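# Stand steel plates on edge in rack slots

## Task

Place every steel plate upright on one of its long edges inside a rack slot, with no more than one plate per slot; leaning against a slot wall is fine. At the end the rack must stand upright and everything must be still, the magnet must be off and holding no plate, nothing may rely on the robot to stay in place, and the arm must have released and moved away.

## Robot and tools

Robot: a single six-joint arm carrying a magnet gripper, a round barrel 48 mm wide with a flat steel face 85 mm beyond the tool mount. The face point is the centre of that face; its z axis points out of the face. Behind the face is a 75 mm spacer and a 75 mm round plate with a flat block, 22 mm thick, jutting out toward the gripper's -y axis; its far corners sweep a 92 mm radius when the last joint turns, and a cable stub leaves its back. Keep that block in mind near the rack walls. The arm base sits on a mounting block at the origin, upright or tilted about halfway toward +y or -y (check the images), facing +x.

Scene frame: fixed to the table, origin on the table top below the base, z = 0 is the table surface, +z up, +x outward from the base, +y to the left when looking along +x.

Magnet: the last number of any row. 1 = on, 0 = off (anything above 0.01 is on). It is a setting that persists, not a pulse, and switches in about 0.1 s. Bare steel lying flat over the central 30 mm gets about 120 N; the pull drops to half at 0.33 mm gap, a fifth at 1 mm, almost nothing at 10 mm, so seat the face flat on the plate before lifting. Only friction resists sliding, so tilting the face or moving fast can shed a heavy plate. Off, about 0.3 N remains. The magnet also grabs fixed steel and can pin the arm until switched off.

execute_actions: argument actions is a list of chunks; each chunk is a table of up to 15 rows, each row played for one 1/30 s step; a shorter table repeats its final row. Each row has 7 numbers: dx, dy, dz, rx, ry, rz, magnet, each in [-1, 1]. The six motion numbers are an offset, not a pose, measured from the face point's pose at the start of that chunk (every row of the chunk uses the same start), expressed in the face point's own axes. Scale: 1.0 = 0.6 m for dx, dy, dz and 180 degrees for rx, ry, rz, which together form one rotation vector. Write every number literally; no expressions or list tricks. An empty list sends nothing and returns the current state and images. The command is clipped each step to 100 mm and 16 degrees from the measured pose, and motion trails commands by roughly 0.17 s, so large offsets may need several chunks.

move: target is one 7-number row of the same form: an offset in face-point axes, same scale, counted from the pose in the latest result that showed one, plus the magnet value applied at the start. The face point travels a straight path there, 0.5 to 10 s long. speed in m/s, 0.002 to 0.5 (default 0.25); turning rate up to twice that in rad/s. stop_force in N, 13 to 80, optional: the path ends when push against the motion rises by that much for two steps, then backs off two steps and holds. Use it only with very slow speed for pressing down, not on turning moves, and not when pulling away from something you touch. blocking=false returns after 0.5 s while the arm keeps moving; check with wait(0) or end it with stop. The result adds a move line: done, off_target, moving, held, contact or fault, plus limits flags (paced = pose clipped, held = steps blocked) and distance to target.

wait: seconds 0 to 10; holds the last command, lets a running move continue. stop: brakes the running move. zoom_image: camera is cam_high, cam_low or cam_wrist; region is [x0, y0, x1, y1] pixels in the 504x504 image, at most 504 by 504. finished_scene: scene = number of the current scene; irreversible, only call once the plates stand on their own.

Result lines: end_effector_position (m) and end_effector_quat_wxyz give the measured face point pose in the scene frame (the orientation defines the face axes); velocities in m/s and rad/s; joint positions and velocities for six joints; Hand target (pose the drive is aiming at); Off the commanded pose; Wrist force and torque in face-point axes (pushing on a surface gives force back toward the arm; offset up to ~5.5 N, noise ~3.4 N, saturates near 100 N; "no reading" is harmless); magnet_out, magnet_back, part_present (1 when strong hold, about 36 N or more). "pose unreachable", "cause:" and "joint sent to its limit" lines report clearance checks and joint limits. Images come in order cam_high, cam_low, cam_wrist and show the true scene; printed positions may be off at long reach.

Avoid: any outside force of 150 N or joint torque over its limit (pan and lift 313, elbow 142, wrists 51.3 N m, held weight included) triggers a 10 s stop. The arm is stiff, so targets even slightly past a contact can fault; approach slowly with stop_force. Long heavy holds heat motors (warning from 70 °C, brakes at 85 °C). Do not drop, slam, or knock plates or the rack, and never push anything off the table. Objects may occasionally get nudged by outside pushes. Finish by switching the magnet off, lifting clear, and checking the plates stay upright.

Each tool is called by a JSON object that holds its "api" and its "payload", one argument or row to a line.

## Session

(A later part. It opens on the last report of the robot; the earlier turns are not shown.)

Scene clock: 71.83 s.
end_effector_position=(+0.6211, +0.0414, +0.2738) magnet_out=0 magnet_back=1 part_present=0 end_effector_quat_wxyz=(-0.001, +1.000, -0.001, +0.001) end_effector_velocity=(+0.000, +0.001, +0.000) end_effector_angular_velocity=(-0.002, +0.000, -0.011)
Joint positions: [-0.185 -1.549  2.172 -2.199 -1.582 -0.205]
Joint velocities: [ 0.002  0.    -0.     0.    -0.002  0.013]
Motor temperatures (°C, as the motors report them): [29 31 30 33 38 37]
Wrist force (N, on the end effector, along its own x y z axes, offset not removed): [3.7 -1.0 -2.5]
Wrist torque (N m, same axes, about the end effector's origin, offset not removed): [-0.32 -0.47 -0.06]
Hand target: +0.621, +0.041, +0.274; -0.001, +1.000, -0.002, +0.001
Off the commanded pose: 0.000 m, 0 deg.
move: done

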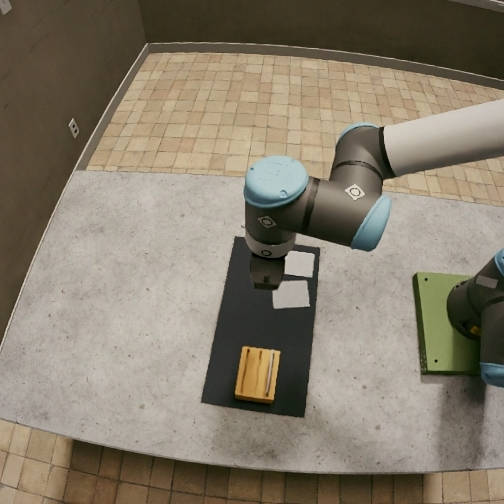

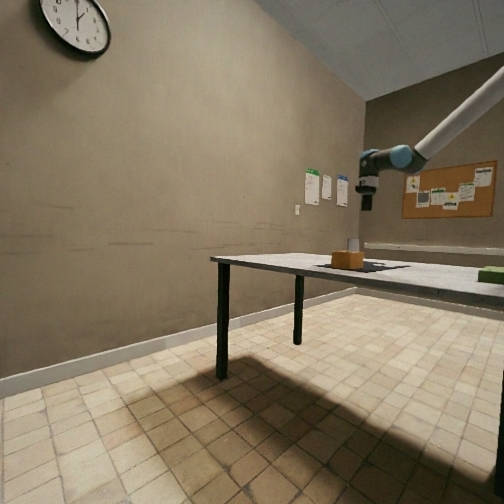

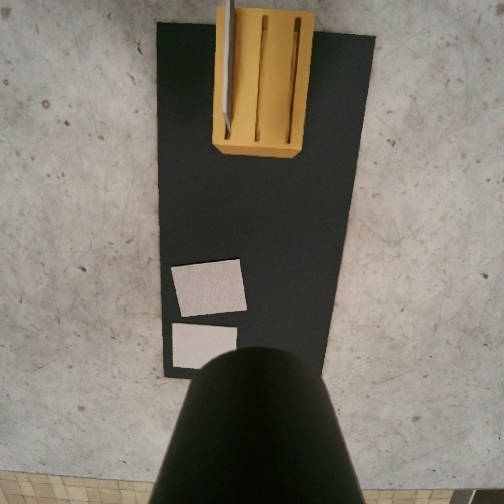

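Go to (0.565,-0.003,0.08).

{"api": "move", "payload": {
  "target": [-0.093,0.074,0.323,0,0,0,0]
}}

Scene clock: 74.60 s.
end_effector_position=(+0.5654, -0.0024, +0.0803) magnet_out=0 magnet_back=1 part_present=0 end_effector_quat_wxyz=(-0.001, +1.000, -0.001, +0.001) end_effector_velocity=(+0.000, -0.001, -0.002) end_effector_angular_velocity=(-0.002, -0.001, +0.000)
Joint positions: [-0.29  -1.317  2.408 -2.668 -1.582 -0.309]
Joint velocities: [-0.001  0.004  0.001 -0.007 -0.001 -0.002]
Motor temperatures (°C, as the motors report them): [29 31 30 33 38 37]
Wrist force (N, on the end effector, along its own x y z axes, offset not removed): [5.7 -3.0 -8.0]
Wrist torque (N m, same axes, about the end effector's origin, offset not removed): [-0.12 -0.58 0.09]
Hand target: +0.565, -0.002, +0.080; -0.001, +1.000, -0.001, +0.001
Off the commanded pose: 0.001 m, 0 deg.
move: done

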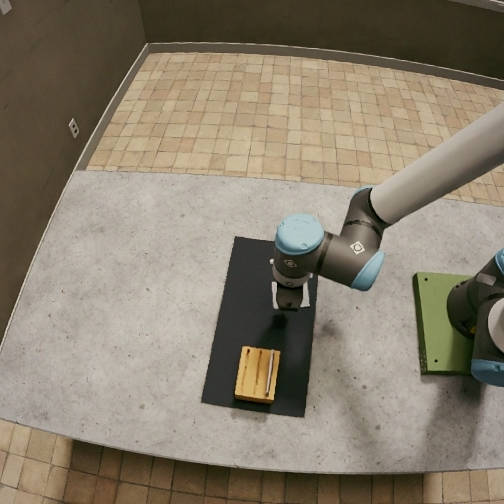

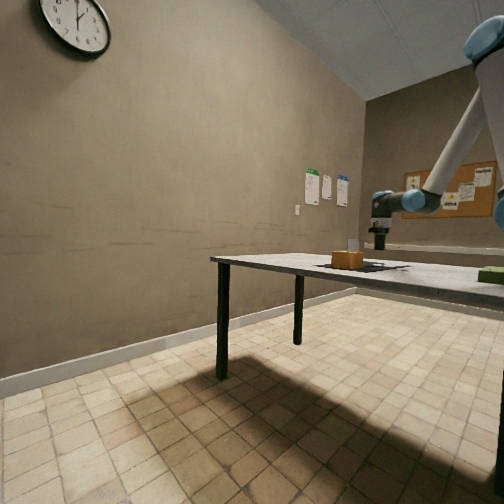

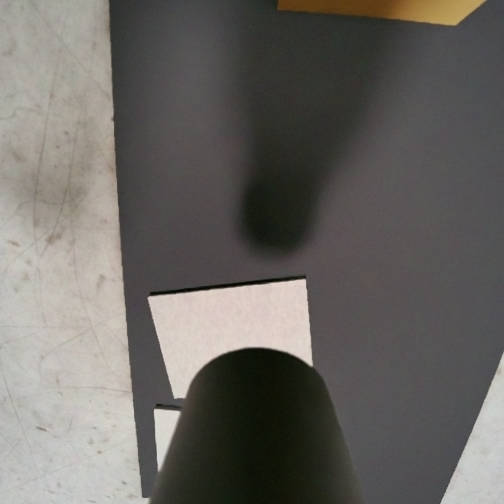

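{"api": "move", "payload": {
  "target": [-0.02,0,0.123,0,0,-0.04,1],
  "speed": 0.1
}}

{"api": "move", "payload": {
  "target": [0,0,-0.45,0,0,-0.46,1],
  "speed": 0.15
}}

{"api": "move", "payload": {
  "target": [0.3,0,0,0.5,0,0,1]
}}

Scene clock: 77.93 s.
end_effector_position=(+0.5535, -0.0022, +0.0069) magnet_out=1 magnet_back=0 part_present=1 end_effector_quat_wxyz=(-0.001, +0.998, +0.061, +0.001) end_effector_velocity=(-0.000, -0.000, -0.002) end_effector_angular_velocity=(-0.001, -0.001, +0.003)
Joint positions: [-0.298 -1.159  2.446 -2.865 -1.582 -0.443]
Joint velocities: [-0.001  0.005  0.001 -0.007 -0.    -0.004]
Motor temperatures (°C, as the motors report them): [29 31 30 33 38 37]
Wrist force (N, on the end effector, along its own x y z axes, offset not removed): [6.4 0.2 -5.1]
Wrist torque (N m, same axes, about the end effector's origin, offset not removed): [-0.15 -0.62 -0.33]
Hand target: +0.554, -0.002, +0.007; -0.001, +0.998, +0.061, +0.001
Off the commanded pose: 0.000 m, 0 deg.
move: done

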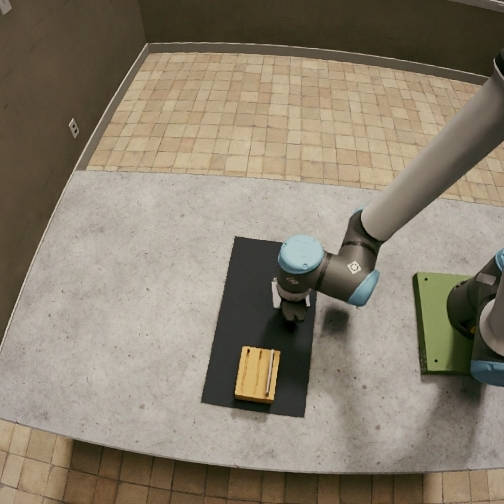

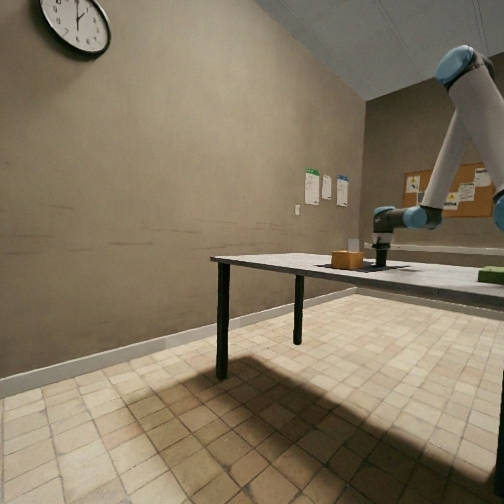

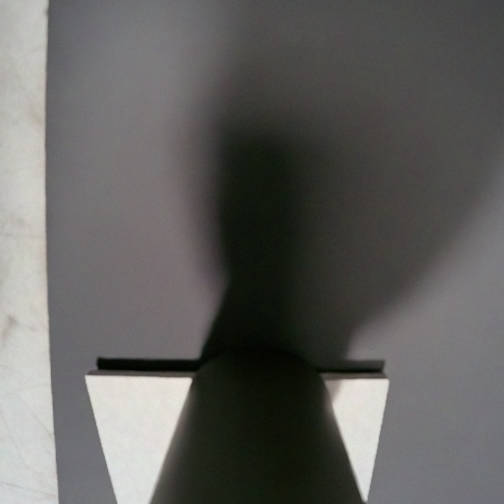

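Scene clock: 83.20 s.
end_effector_position=(+0.5533, -0.0027, +0.2762) magnet_out=1 magnet_back=0 part_present=1 end_effector_quat_wxyz=(-0.000, +0.709, +0.706, +0.001) end_effector_velocity=(+0.000, -0.001, +0.002) end_effector_angular_velocity=(+0.001, +0.000, +0.009)
Joint positions: [-0.293 -1.675  2.285 -2.187 -1.582 -1.881]
Joint velocities: [-0.002 -0.002 -0.003  0.006  0.001 -0.011]
Motor temperatures (°C, as the motors report them): [29 31 30 33 38 37]
Wrist force (N, on the end effector, along its own x y z axes, offset not removed): [2.3 9.4 -1.0]
Wrist torque (N m, same axes, about the end effector's origin, offset not removed): [1.28 -0.25 -0.31]
Hand target: +0.553, -0.003, +0.276; -0.000, +0.708, +0.706, +0.001
Off the commanded pose: 0.001 m, 0 deg.
move: done

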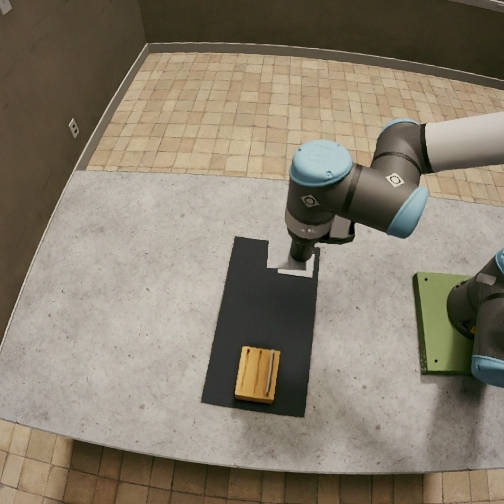

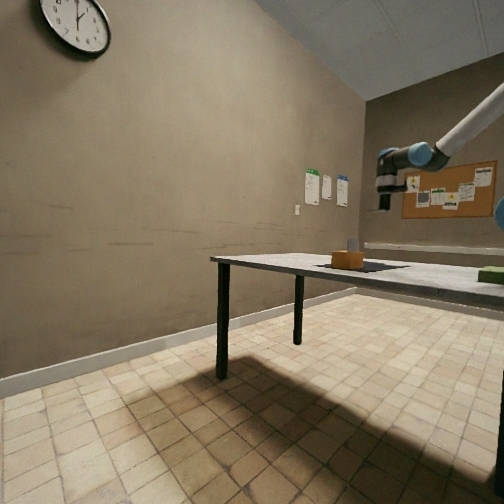

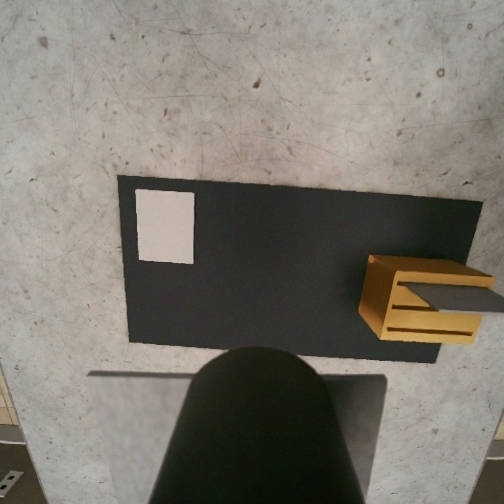

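Scene clock: 86.87 s.
end_effector_position=(+0.5539, +0.1770, +0.2766) magnet_out=1 magnet_back=0 part_present=1 end_effector_quat_wxyz=(+0.500, -0.501, -0.500, +0.499) end_effector_velocity=(-0.000, +0.000, +0.000) end_effector_angular_velocity=(+0.000, +0.012, +0.001)
Joint positions: [ 0.029 -1.015  1.661 -0.65  -1.561 -1.557]
Joint velocities: [ 0.001  0.005 -0.002  0.009  0.    -0.   ]
Motor temperatures (°C, as the motors report them): [29 31 30 33 38 37]
Wrist force (N, on the end effector, along its own x y z axes, offset not removed): [-0.1 2.0 -0.3]
Wrist torque (N m, same axes, about the end effector's origin, offset not removed): [0.04 -0.10 -0.13]
Hand target: +0.554, +0.177, +0.277; +0.500, -0.501, -0.500, +0.499
Off the commanded pose: 0.000 m, 0 deg.
move: done

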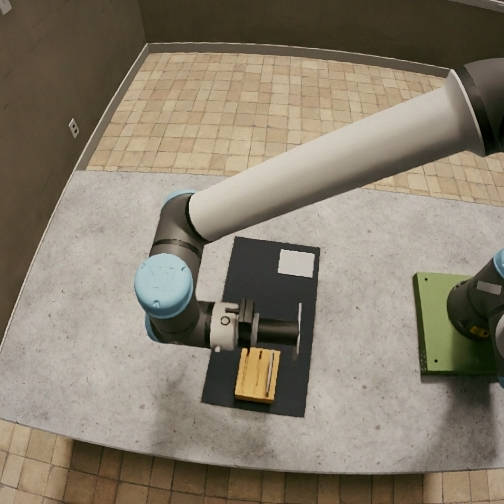

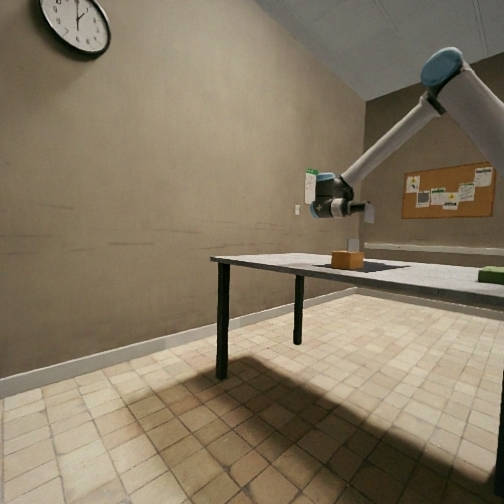

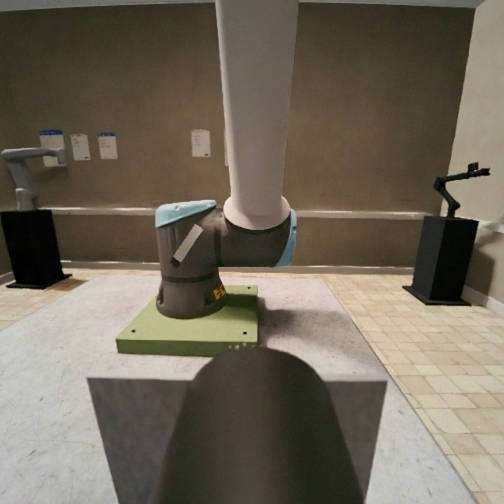

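Target (0.630,0.221,0.145).

{"api": "move", "payload": {
  "target": [0.074,0.22,-0.127,0,0,0,1],
  "speed": 0.15
}}

{"api": "move", "payload": {
  "target": [0,0.06,0,0,0,0,1],
  "speed": 0.01,
  "stop_force": 15
}}

{"api": "move", "payload": {
  "target": [0,0.007,0.013,0,0,0,1],
  "speed": 0.002
}}

{"api": "execute_actions", "payload": {
  "actions": [
    [[0,0,0,0,0,0,0]],
    [[0,0,0,0,0,0,0]]
  ]
}}

Scene clock: 90.47 s.
end_effector_position=(+0.6305, +0.2212, +0.1451) magnet_out=1 magnet_back=0 part_present=1 end_effector_quat_wxyz=(+0.500, -0.501, -0.500, +0.499) end_effector_velocity=(+0.001, +0.001, -0.002) end_effector_angular_velocity=(-0.000, +0.000, -0.001)
Joint positions: [ 0.078 -0.768  1.5   -0.735 -1.512 -1.557]
Joint velocities: [ 0.     0.003 -0.003 -0.     0.002  0.001]
Motor temperatures (°C, as the motors report them): [29 31 30 33 38 37]
Wrist force (N, on the end effector, along its own x y z axes, offset not removed): [2.1 5.1 2.7]
Wrist torque (N m, same axes, about the end effector's origin, offset not removed): [0.34 0.07 -0.13]
Hand target: +0.631, +0.221, +0.145; +0.500, -0.501, -0.500, +0.499
Off the commanded pose: 0.000 m, 0 deg.
move: done

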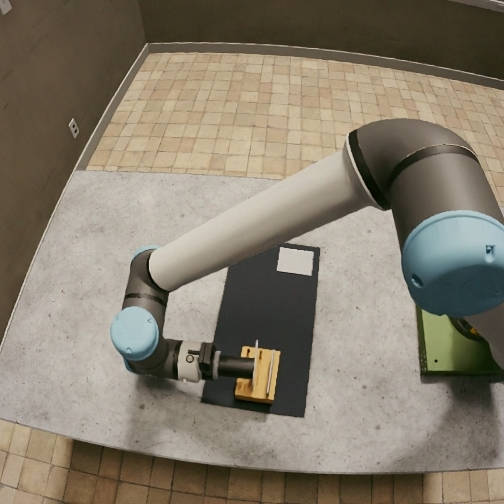

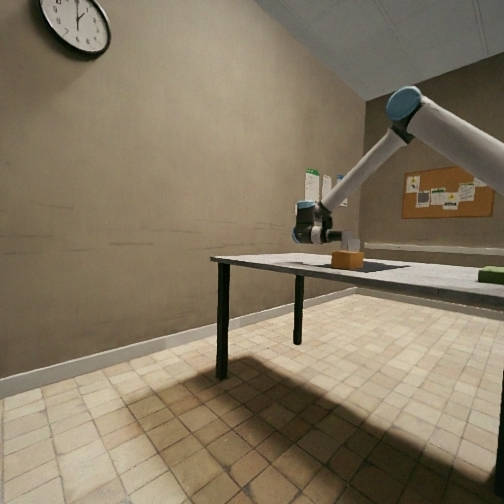

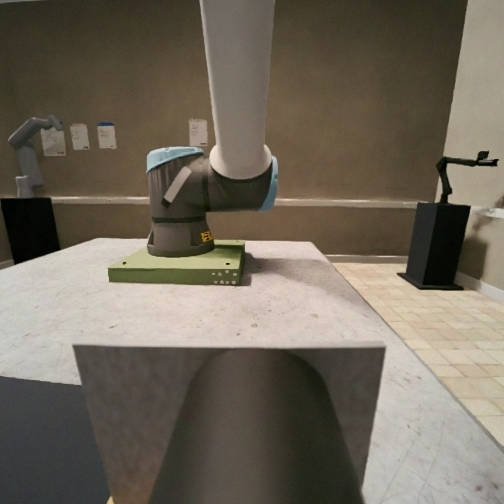

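Scene clock: 92.43 s.
end_effector_position=(+0.6305, +0.2213, +0.1291) magnet_out=1 magnet_back=0 part_present=1 end_effector_quat_wxyz=(+0.500, -0.501, -0.500, +0.499) end_effector_velocity=(-0.001, -0.000, +0.003) end_effector_angular_velocity=(-0.001, +0.005, +0.001)
Joint positions: [ 0.077 -0.751  1.501 -0.754 -1.513 -1.557]
Joint velocities: [ 0.    -0.002  0.     0.006 -0.001  0.   ]
Motor temperatures (°C, as the motors report them): [29 31 30 33 38 37]
Wrist force (N, on the end effector, along its own x y z axes, offset not removed): [5.7 4.3 5.7]
Wrist torque (N m, same axes, about the end effector's origin, offset not removed): [0.25 -0.61 -0.20]
Hand target: +0.631, +0.221, +0.130; +0.500, -0.501, -0.500, +0.499
Off the commanded pose: 0.020 m, 0 deg.
move: contact

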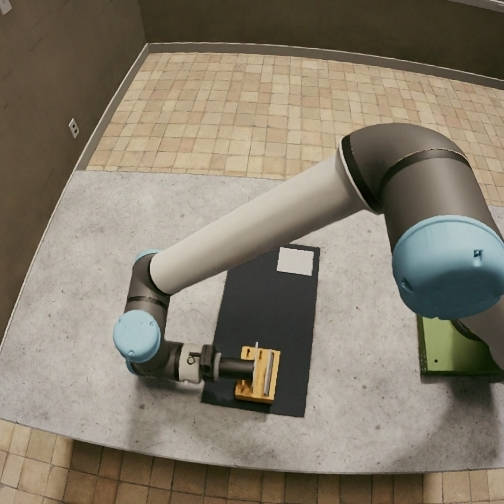

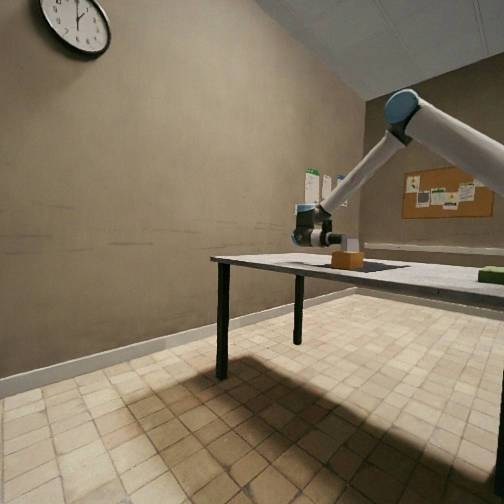

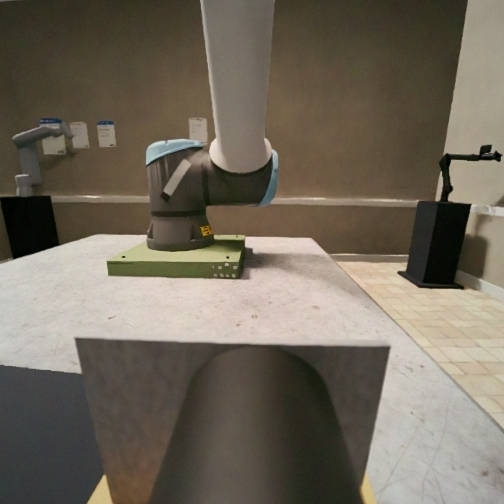

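Scene clock: 97.07 s.
end_effector_position=(+0.6228, +0.2213, +0.1249) magnet_out=1 magnet_back=0 part_present=1 end_effector_quat_wxyz=(+0.500, -0.501, -0.500, +0.499) end_effector_velocity=(-0.000, +0.000, -0.000) end_effector_angular_velocity=(-0.000, -0.001, -0.001)
Joint positions: [ 0.078 -0.755  1.52  -0.769 -1.512 -1.557]
Joint velocities: [-0.    -0.     0.001 -0.001  0.001  0.   ]
Motor temperatures (°C, as the motors report them): [29 31 30 33 38 37]
Wrist force (N, on the end effector, along its own x y z axes, offset not removed): [2.2 -22.2 -5.6]
Wrist torque (N m, same axes, about the end effector's origin, offset not removed): [-0.82 0.08 0.33]
Hand target: +0.623, +0.221, +0.125; +0.500, -0.501, -0.500, +0.499
Off the commanded pose: 0.000 m, 0 deg.
move: done

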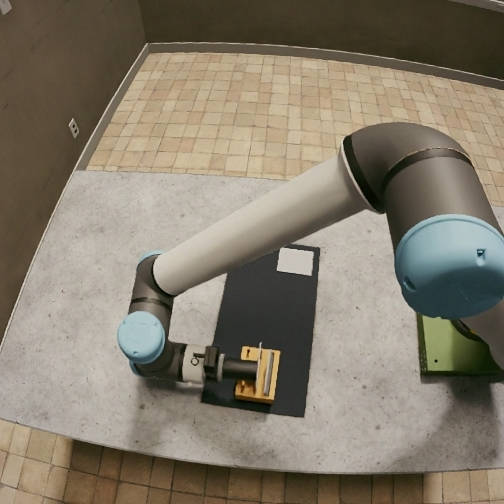

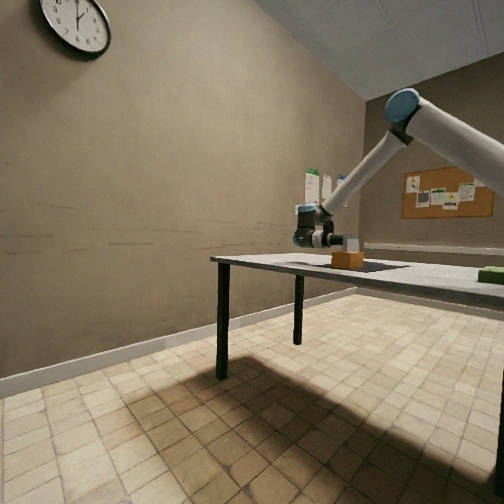

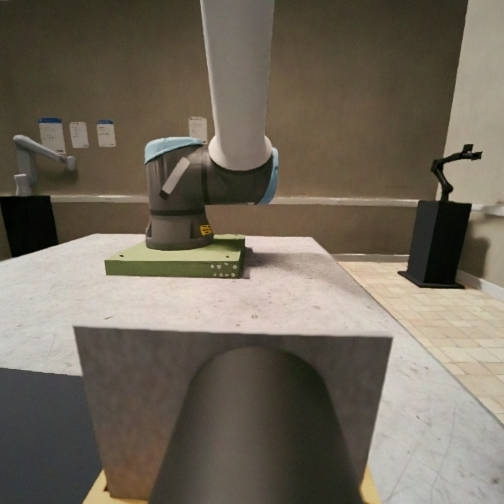

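Scene clock: 98.07 s.
end_effector_position=(+0.6227, +0.2213, +0.1249) magnet_out=0 magnet_back=1 part_present=0 end_effector_quat_wxyz=(+0.500, -0.501, -0.500, +0.499) end_effector_velocity=(+0.001, -0.001, +0.000) end_effector_angular_velocity=(+0.001, -0.001, +0.000)
Joint positions: [ 0.078 -0.755  1.521 -0.769 -1.512 -1.557]
Joint velocities: [-0.002 -0.001 -0.     0.    -0.002 -0.001]
Motor temperatures (°C, as the motors report them): [29 31 30 33 38 37]
Wrist force (N, on the end effector, along its own x y z axes, offset not removed): [-2.8 4.9 -2.8]
Wrist torque (N m, same axes, about the end effector's origin, offset not removed): [0.37 0.43 -0.16]
Hand target: +0.623, +0.221, +0.125; +0.500, -0.501, -0.500, +0.499
Off the commanded pose: 0.000 m, 0 deg.

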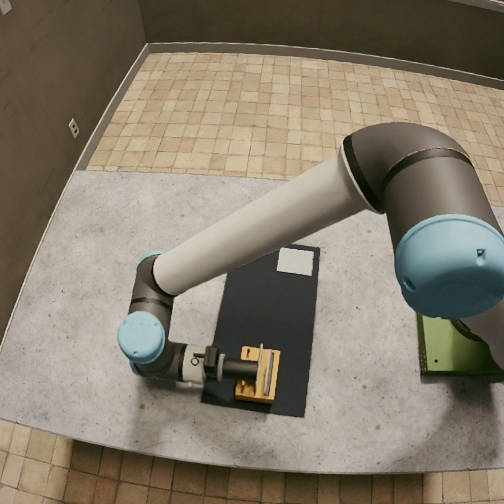

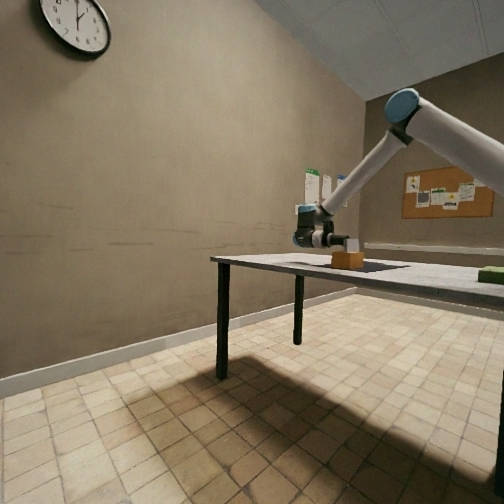

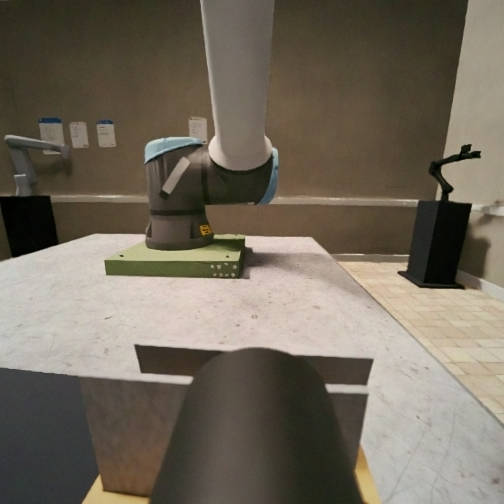

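In. Third plate.

{"api": "move", "payload": {
  "target": [0,-0.25,-0.05,0,0,0,0]
}}

{"api": "move", "payload": {
  "target": [-0.3,0,0,-0.5,0,0,0]
}}

{"api": "move", "payload": {
  "target": [0,0,0,0,0,0.5,0]
}}

{"api": "move", "payload": {
  "target": [-0.16,0.22,0.325,0,0,0,0]
}}

Scene clock: 102.33 s.
end_effector_position=(+0.6523, +0.2211, +0.2746) magnet_out=0 magnet_back=1 part_present=0 end_effector_quat_wxyz=(+0.500, -0.501, -0.500, +0.499) end_effector_velocity=(+0.000, +0.000, +0.002) end_effector_angular_velocity=(+0.001, +0.000, +0.001)
Joint positions: [ 0.078 -0.866  1.404 -0.542 -1.512 -1.557]
Joint velocities: [ 0.001 -0.001 -0.002  0.004 -0.001 -0.001]
Motor temperatures (°C, as the motors report them): [29 31 30 33 38 37]
Wrist force (N, on the end effector, along its own x y z axes, offset not removed): [5.8 -0.9 -2.4]
Wrist torque (N m, same axes, about the end effector's origin, offset not removed): [-0.12 -0.28 -0.29]
Hand target: +0.652, +0.221, +0.275; +0.500, -0.501, -0.500, +0.499
Off the commanded pose: 0.000 m, 0 deg.
move: done

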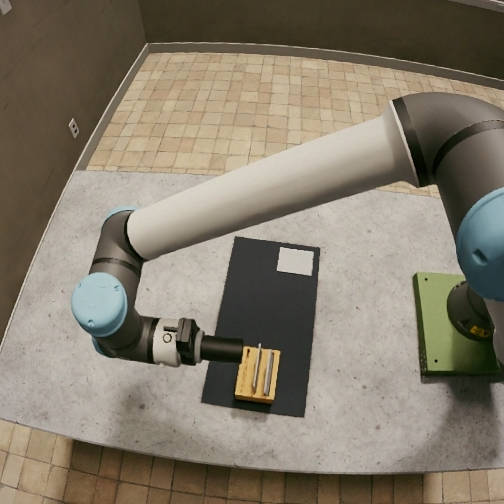

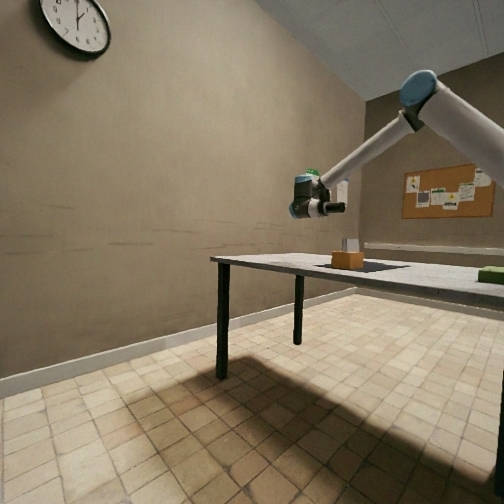

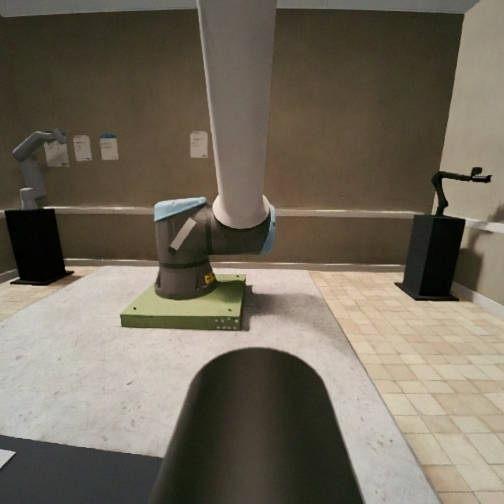

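Scene clock: 106.00 s.
end_effector_position=(+0.6516, +0.0413, +0.2744) magnet_out=0 magnet_back=1 part_present=0 end_effector_quat_wxyz=(+0.000, +0.709, +0.706, +0.001) end_effector_velocity=(+0.001, -0.002, +0.000) end_effector_angular_velocity=(+0.001, -0.016, -0.000)
Joint positions: [-0.175 -1.5    2.118 -2.194 -1.583 -1.764]
Joint velocities: [-0.004 -0.003  0.007 -0.019  0.004 -0.004]
Motor temperatures (°C, as the motors report them): [29 31 30 33 38 37]
Wrist force (N, on the end effector, along its own x y z axes, offset not removed): [-4.8 2.7 2.8]
Wrist torque (N m, same axes, about the end effector's origin, offset not removed): [0.38 0.43 -0.04]
Hand target: +0.652, +0.041, +0.274; +0.001, +0.709, +0.706, +0.001
Off the commanded pose: 0.000 m, 0 deg.
move: done

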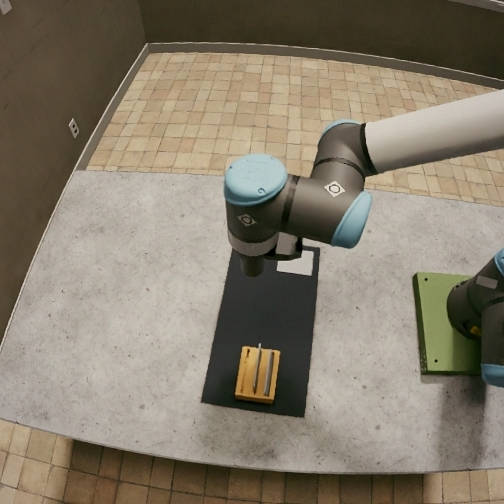

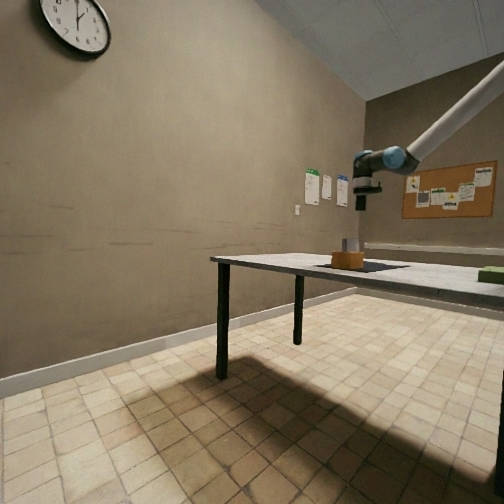

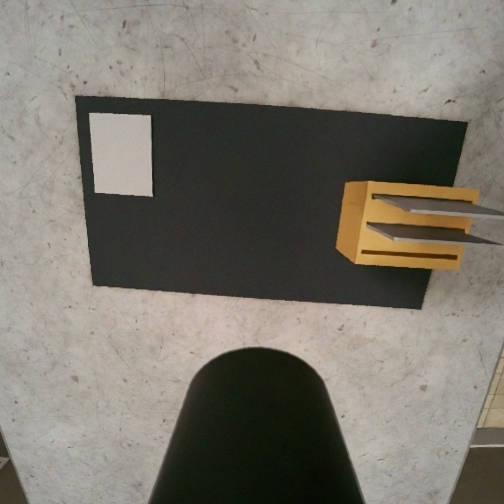

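Scene clock: 109.67 s.
end_effector_position=(+0.6516, +0.0413, +0.2745) magnet_out=0 magnet_back=1 part_present=0 end_effector_quat_wxyz=(-0.001, +1.000, -0.001, +0.001) end_effector_velocity=(+0.000, -0.000, +0.000) end_effector_angular_velocity=(-0.001, -0.000, -0.012)
Joint positions: [-0.176 -1.5    2.119 -2.194 -1.583 -0.195]
Joint velocities: [ 0.    -0.    -0.    -0.    -0.     0.012]
Motor temperatures (°C, as the motors report them): [29 31 30 33 38 37]
Wrist force (N, on the end effector, along its own x y z axes, offset not removed): [2.1 -2.2 1.0]
Wrist torque (N m, same axes, about the end effector's origin, offset not removed): [-0.03 -0.08 -0.40]
Hand target: +0.652, +0.041, +0.274; -0.001, +1.000, -0.002, +0.001
Off the commanded pose: 0.000 m, 0 deg.
move: done

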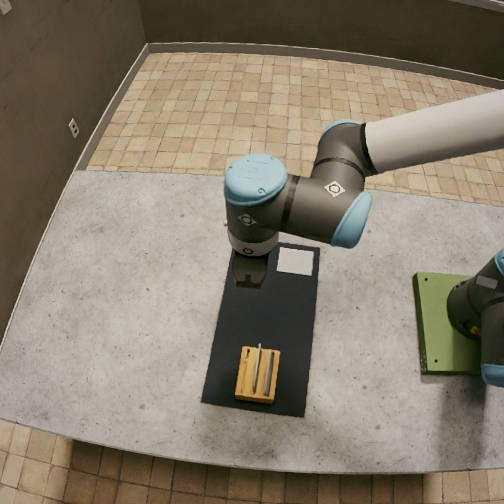

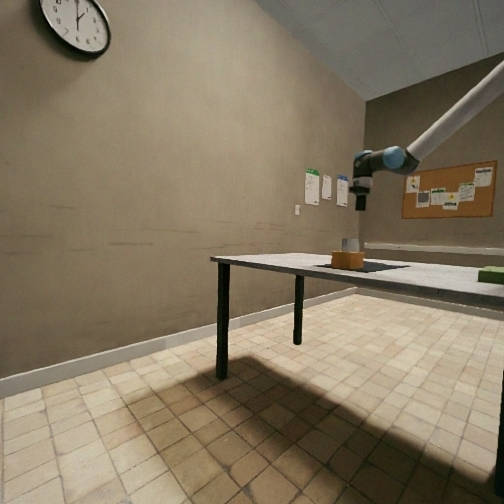

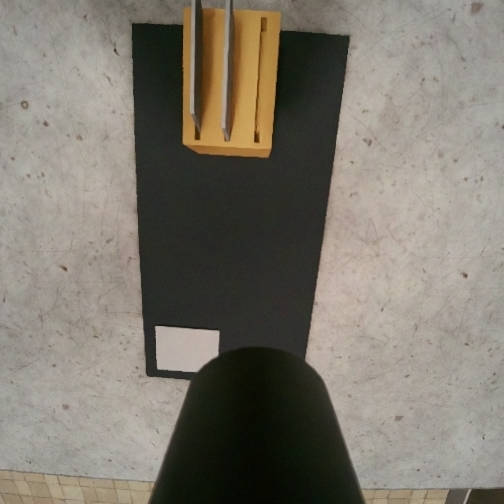

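Scene clock: 111.33 s.
end_effector_position=(+0.5556, -0.0899, +0.0797) magnet_out=0 magnet_back=1 part_present=0 end_effector_quat_wxyz=(-0.001, +1.000, -0.001, +0.001) end_effector_velocity=(-0.000, -0.002, -0.001) end_effector_angular_velocity=(-0.002, -0.001, +0.000)
Joint positions: [-0.448 -1.321  2.414 -2.671 -1.581 -0.467]
Joint velocities: [-0.002  0.003  0.001 -0.005 -0.001 -0.002]
Motor temperatures (°C, as the motors report them): [29 31 30 33 38 37]
Wrist force (N, on the end effector, along its own x y z axes, offset not removed): [-0.8 3.2 1.3]
Wrist torque (N m, same axes, about the end effector's origin, offset not removed): [0.21 0.23 -0.01]
Hand target: +0.556, -0.090, +0.079; -0.001, +1.000, -0.001, +0.001
Off the commanded pose: 0.001 m, 0 deg.
move: done

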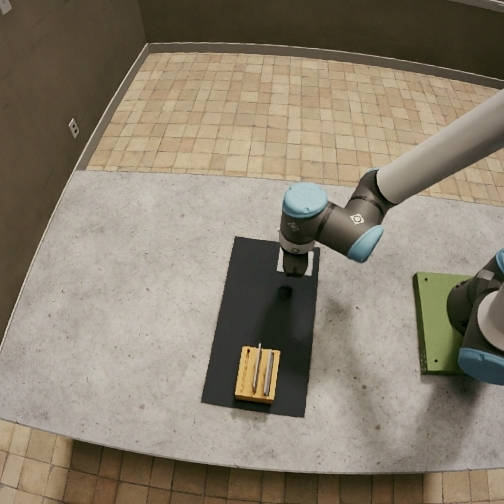

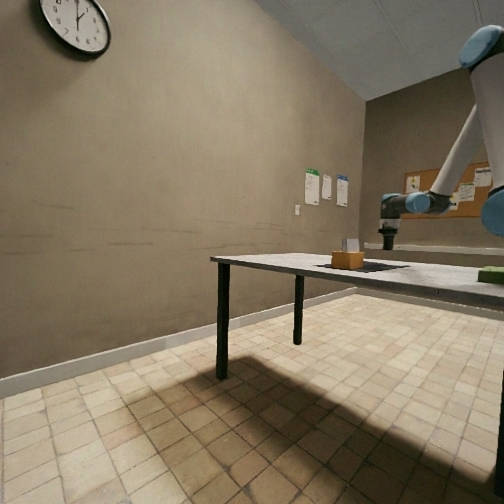

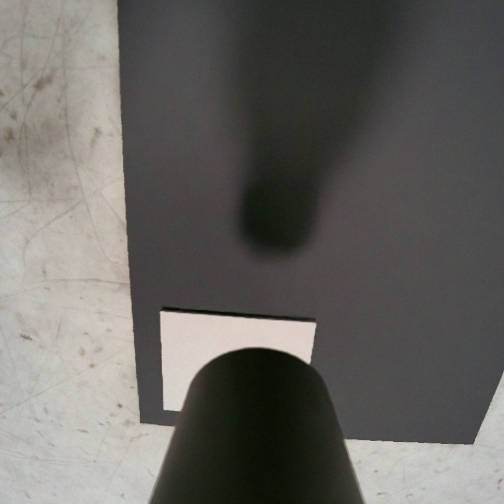

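Shift −y 0.02, −x 0.008, little yaw.

{"api": "move", "payload": {
  "target": [-0.013,0.035,0.122,0,0,0.015,1],
  "speed": 0.1
}}

{"api": "move", "payload": {
  "target": [0,0,-0.45,0,0,-0.515,1],
  "speed": 0.15
}}

{"api": "move", "payload": {
  "target": [0.3,0,0,0.5,0,0,1]
}}

Scene clock: 114.53 s.
end_effector_position=(+0.5479, -0.1106, +0.0068) magnet_out=1 magnet_back=0 part_present=1 end_effector_quat_wxyz=(-0.001, +1.000, -0.025, +0.001) end_effector_velocity=(+0.000, -0.001, -0.002) end_effector_angular_velocity=(-0.001, -0.001, -0.002)
Joint positions: [-0.491 -1.158  2.437 -2.858 -1.58  -0.463]
Joint velocities: [-0.001  0.005 -0.001 -0.006 -0.001  0.   ]
Motor temperatures (°C, as the motors report them): [29 31 30 33 38 37]
Wrist force (N, on the end effector, along its own x y z axes, offset not removed): [3.0 -3.2 3.4]
Wrist torque (N m, same axes, about the end effector's origin, offset not removed): [-0.32 -0.02 -0.02]
Hand target: +0.548, -0.111, +0.007; -0.001, +1.000, -0.025, +0.001
Off the commanded pose: 0.000 m, 0 deg.
move: done

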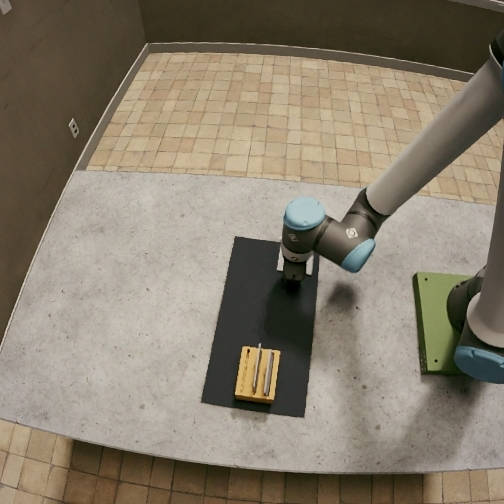

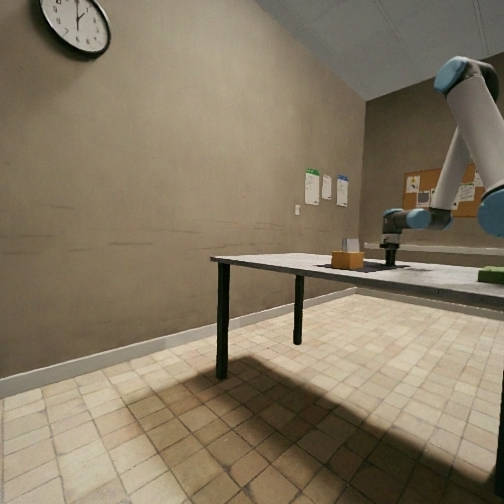

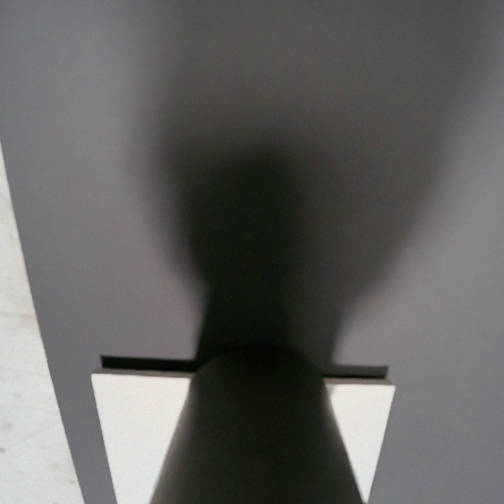

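Scene clock: 120.37 s.
end_effector_position=(+0.5476, -0.1111, +0.2761) magnet_out=1 magnet_back=0 part_present=1 end_effector_quat_wxyz=(-0.000, +0.708, +0.706, +0.001) end_effector_velocity=(+0.000, +0.000, +0.002) end_effector_angular_velocity=(+0.001, +0.000, +0.012)
Joint positions: [-0.486 -1.669  2.277 -2.187 -1.58  -2.075]
Joint velocities: [ 0.001 -0.002 -0.002  0.005  0.001 -0.012]
Motor temperatures (°C, as the motors report them): [29 31 30 33 38 37]
Wrist force (N, on the end effector, along its own x y z axes, offset not removed): [-0.7 3.5 3.5]
Wrist torque (N m, same axes, about the end effector's origin, offset not removed): [0.65 0.10 -0.14]
Hand target: +0.548, -0.111, +0.276; -0.000, +0.708, +0.706, +0.001
Off the commanded pose: 0.001 m, 0 deg.
move: done

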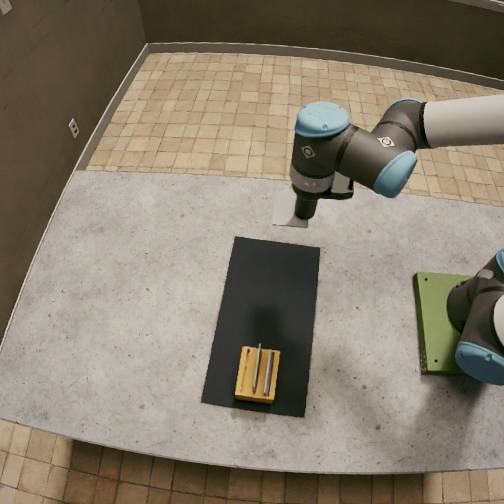

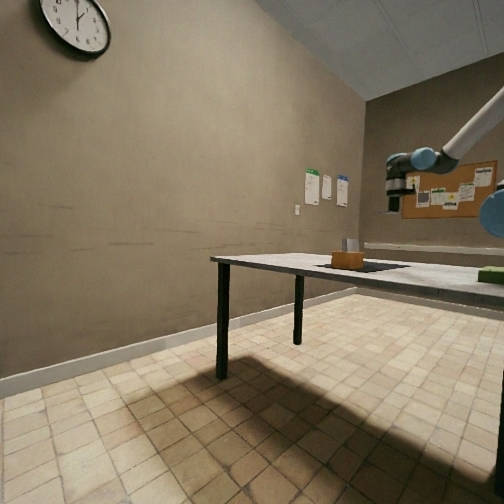

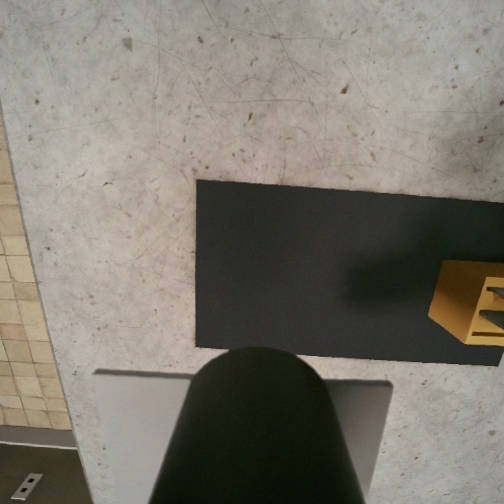

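Scene clock: 124.03 s.
end_effector_position=(+0.5482, +0.0686, +0.2765) magnet_out=1 magnet_back=0 part_present=1 end_effector_quat_wxyz=(+0.500, -0.501, -0.500, +0.499) end_effector_velocity=(-0.000, +0.001, +0.000) end_effector_angular_velocity=(+0.001, +0.012, -0.001)
Joint positions: [-0.112 -1.047  1.713 -0.669 -1.703 -1.558]
Joint velocities: [ 0.001  0.004 -0.002  0.009  0.002  0.   ]
Motor temperatures (°C, as the motors report them): [29 31 30 33 38 37]
Wrist force (N, on the end effector, along its own x y z axes, offset not removed): [2.1 2.7 -0.7]
Wrist torque (N m, same axes, about the end effector's origin, offset not removed): [0.03 -0.31 -0.07]
Hand target: +0.548, +0.069, +0.277; +0.500, -0.501, -0.500, +0.499
Off the commanded pose: 0.000 m, 0 deg.
move: done

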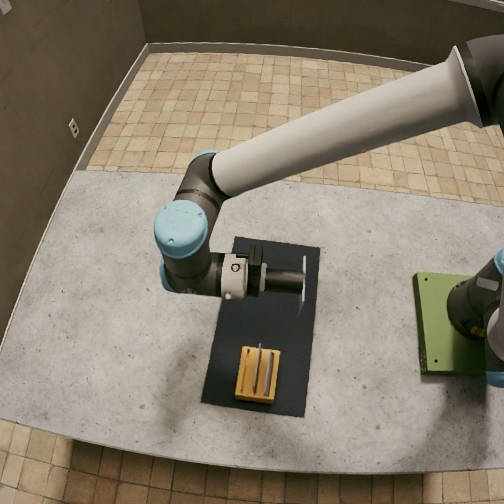

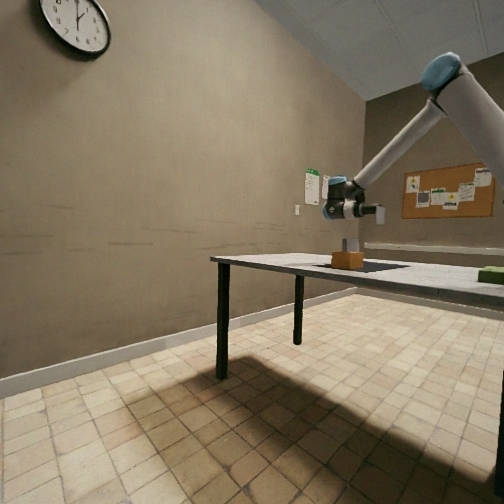

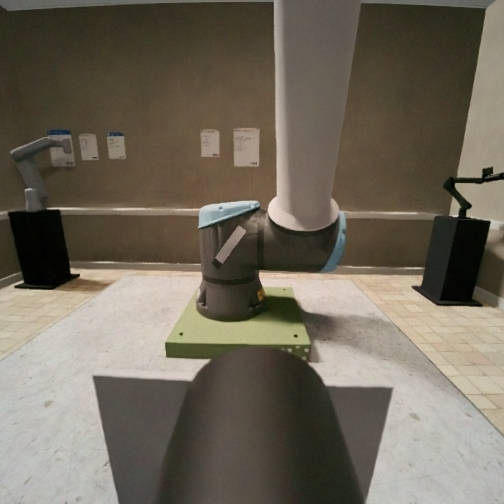

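Target (0.660,0.221,0.145).

{"api": "move", "payload": {
  "target": [0.254,0.22,-0.187,0,0,0,1],
  "speed": 0.15
}}

{"api": "move", "payload": {
  "target": [0,0.06,0,0,0,0,1],
  "speed": 0.01,
  "stop_force": 15
}}

{"api": "move", "payload": {
  "target": [0,0.007,0.013,0,0,0,1],
  "speed": 0.002
}}

{"api": "execute_actions", "payload": {
  "actions": [
    [[0,0,0,0,0,0,0]],
    [[0,0,0,0,0,0,0]]
  ]
}}

Scene clock: 137.97 s.
end_effector_position=(+0.6532, +0.2117, +0.1547) magnet_out=1 magnet_back=0 part_present=1 end_effector_quat_wxyz=(+0.501, -0.500, -0.499, +0.500) end_effector_velocity=(+0.000, +0.001, +0.000) end_effector_angular_velocity=(-0.001, -0.002, +0.004)
Joint positions: [ 0.066 -0.752  1.446 -0.693 -1.525 -1.557]
Joint velocities: [ 0.002  0.    -0.001 -0.    -0.002  0.002]
Motor temperatures (°C, as the motors report them): [29 31 30 33 38 37]
Wrist force (N, on the end effector, along its own x y z axes, offset not removed): [-6.1 -25.3 10.0]
Wrist torque (N m, same axes, about the end effector's origin, offset not removed): [-0.05 0.26 -0.23]
Hand target: +0.653, +0.212, +0.155; +0.501, -0.500, -0.499, +0.500
Off the commanded pose: 0.016 m, 0 deg.
FORCE FAULT: contact force on the arm reached its limit, and the arm stopped for 10 seconds. The contact can be on any part of the arm, not only on its tool. That time counts as 20 of the actions that you can send in this scene. The arm's remaining commands of this call were not run. The arm holds still and accepts commands again. Move the arm away from the contact; if what it grips holds it there, let go first. Pushing or pulling that hard again can fault the arm again.
move: fault

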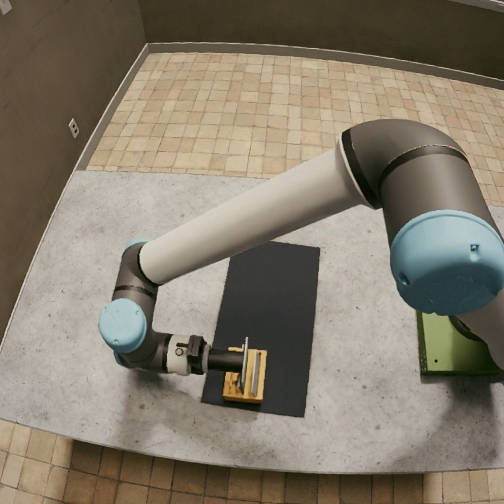

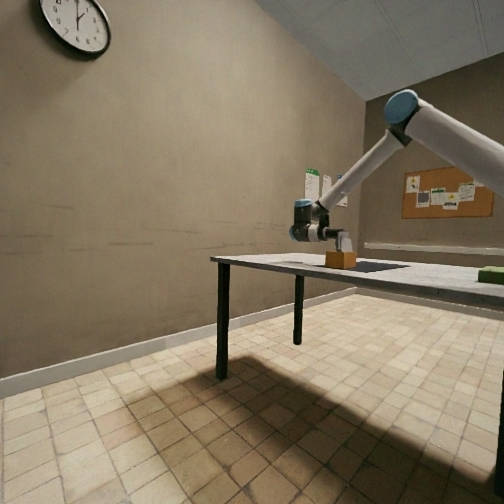

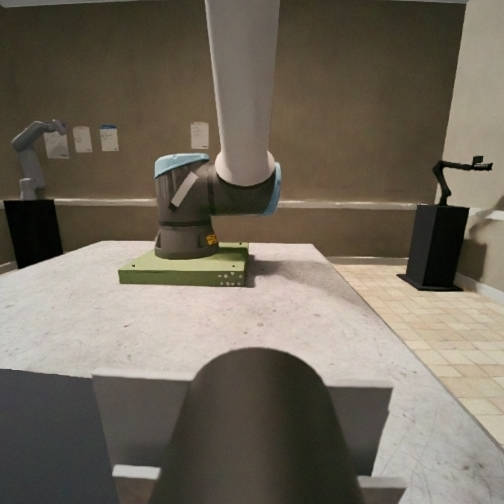

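not run: a fault stop came before this call.

not run: a fault stop came before this call.

not run: a fault stop came before this call.


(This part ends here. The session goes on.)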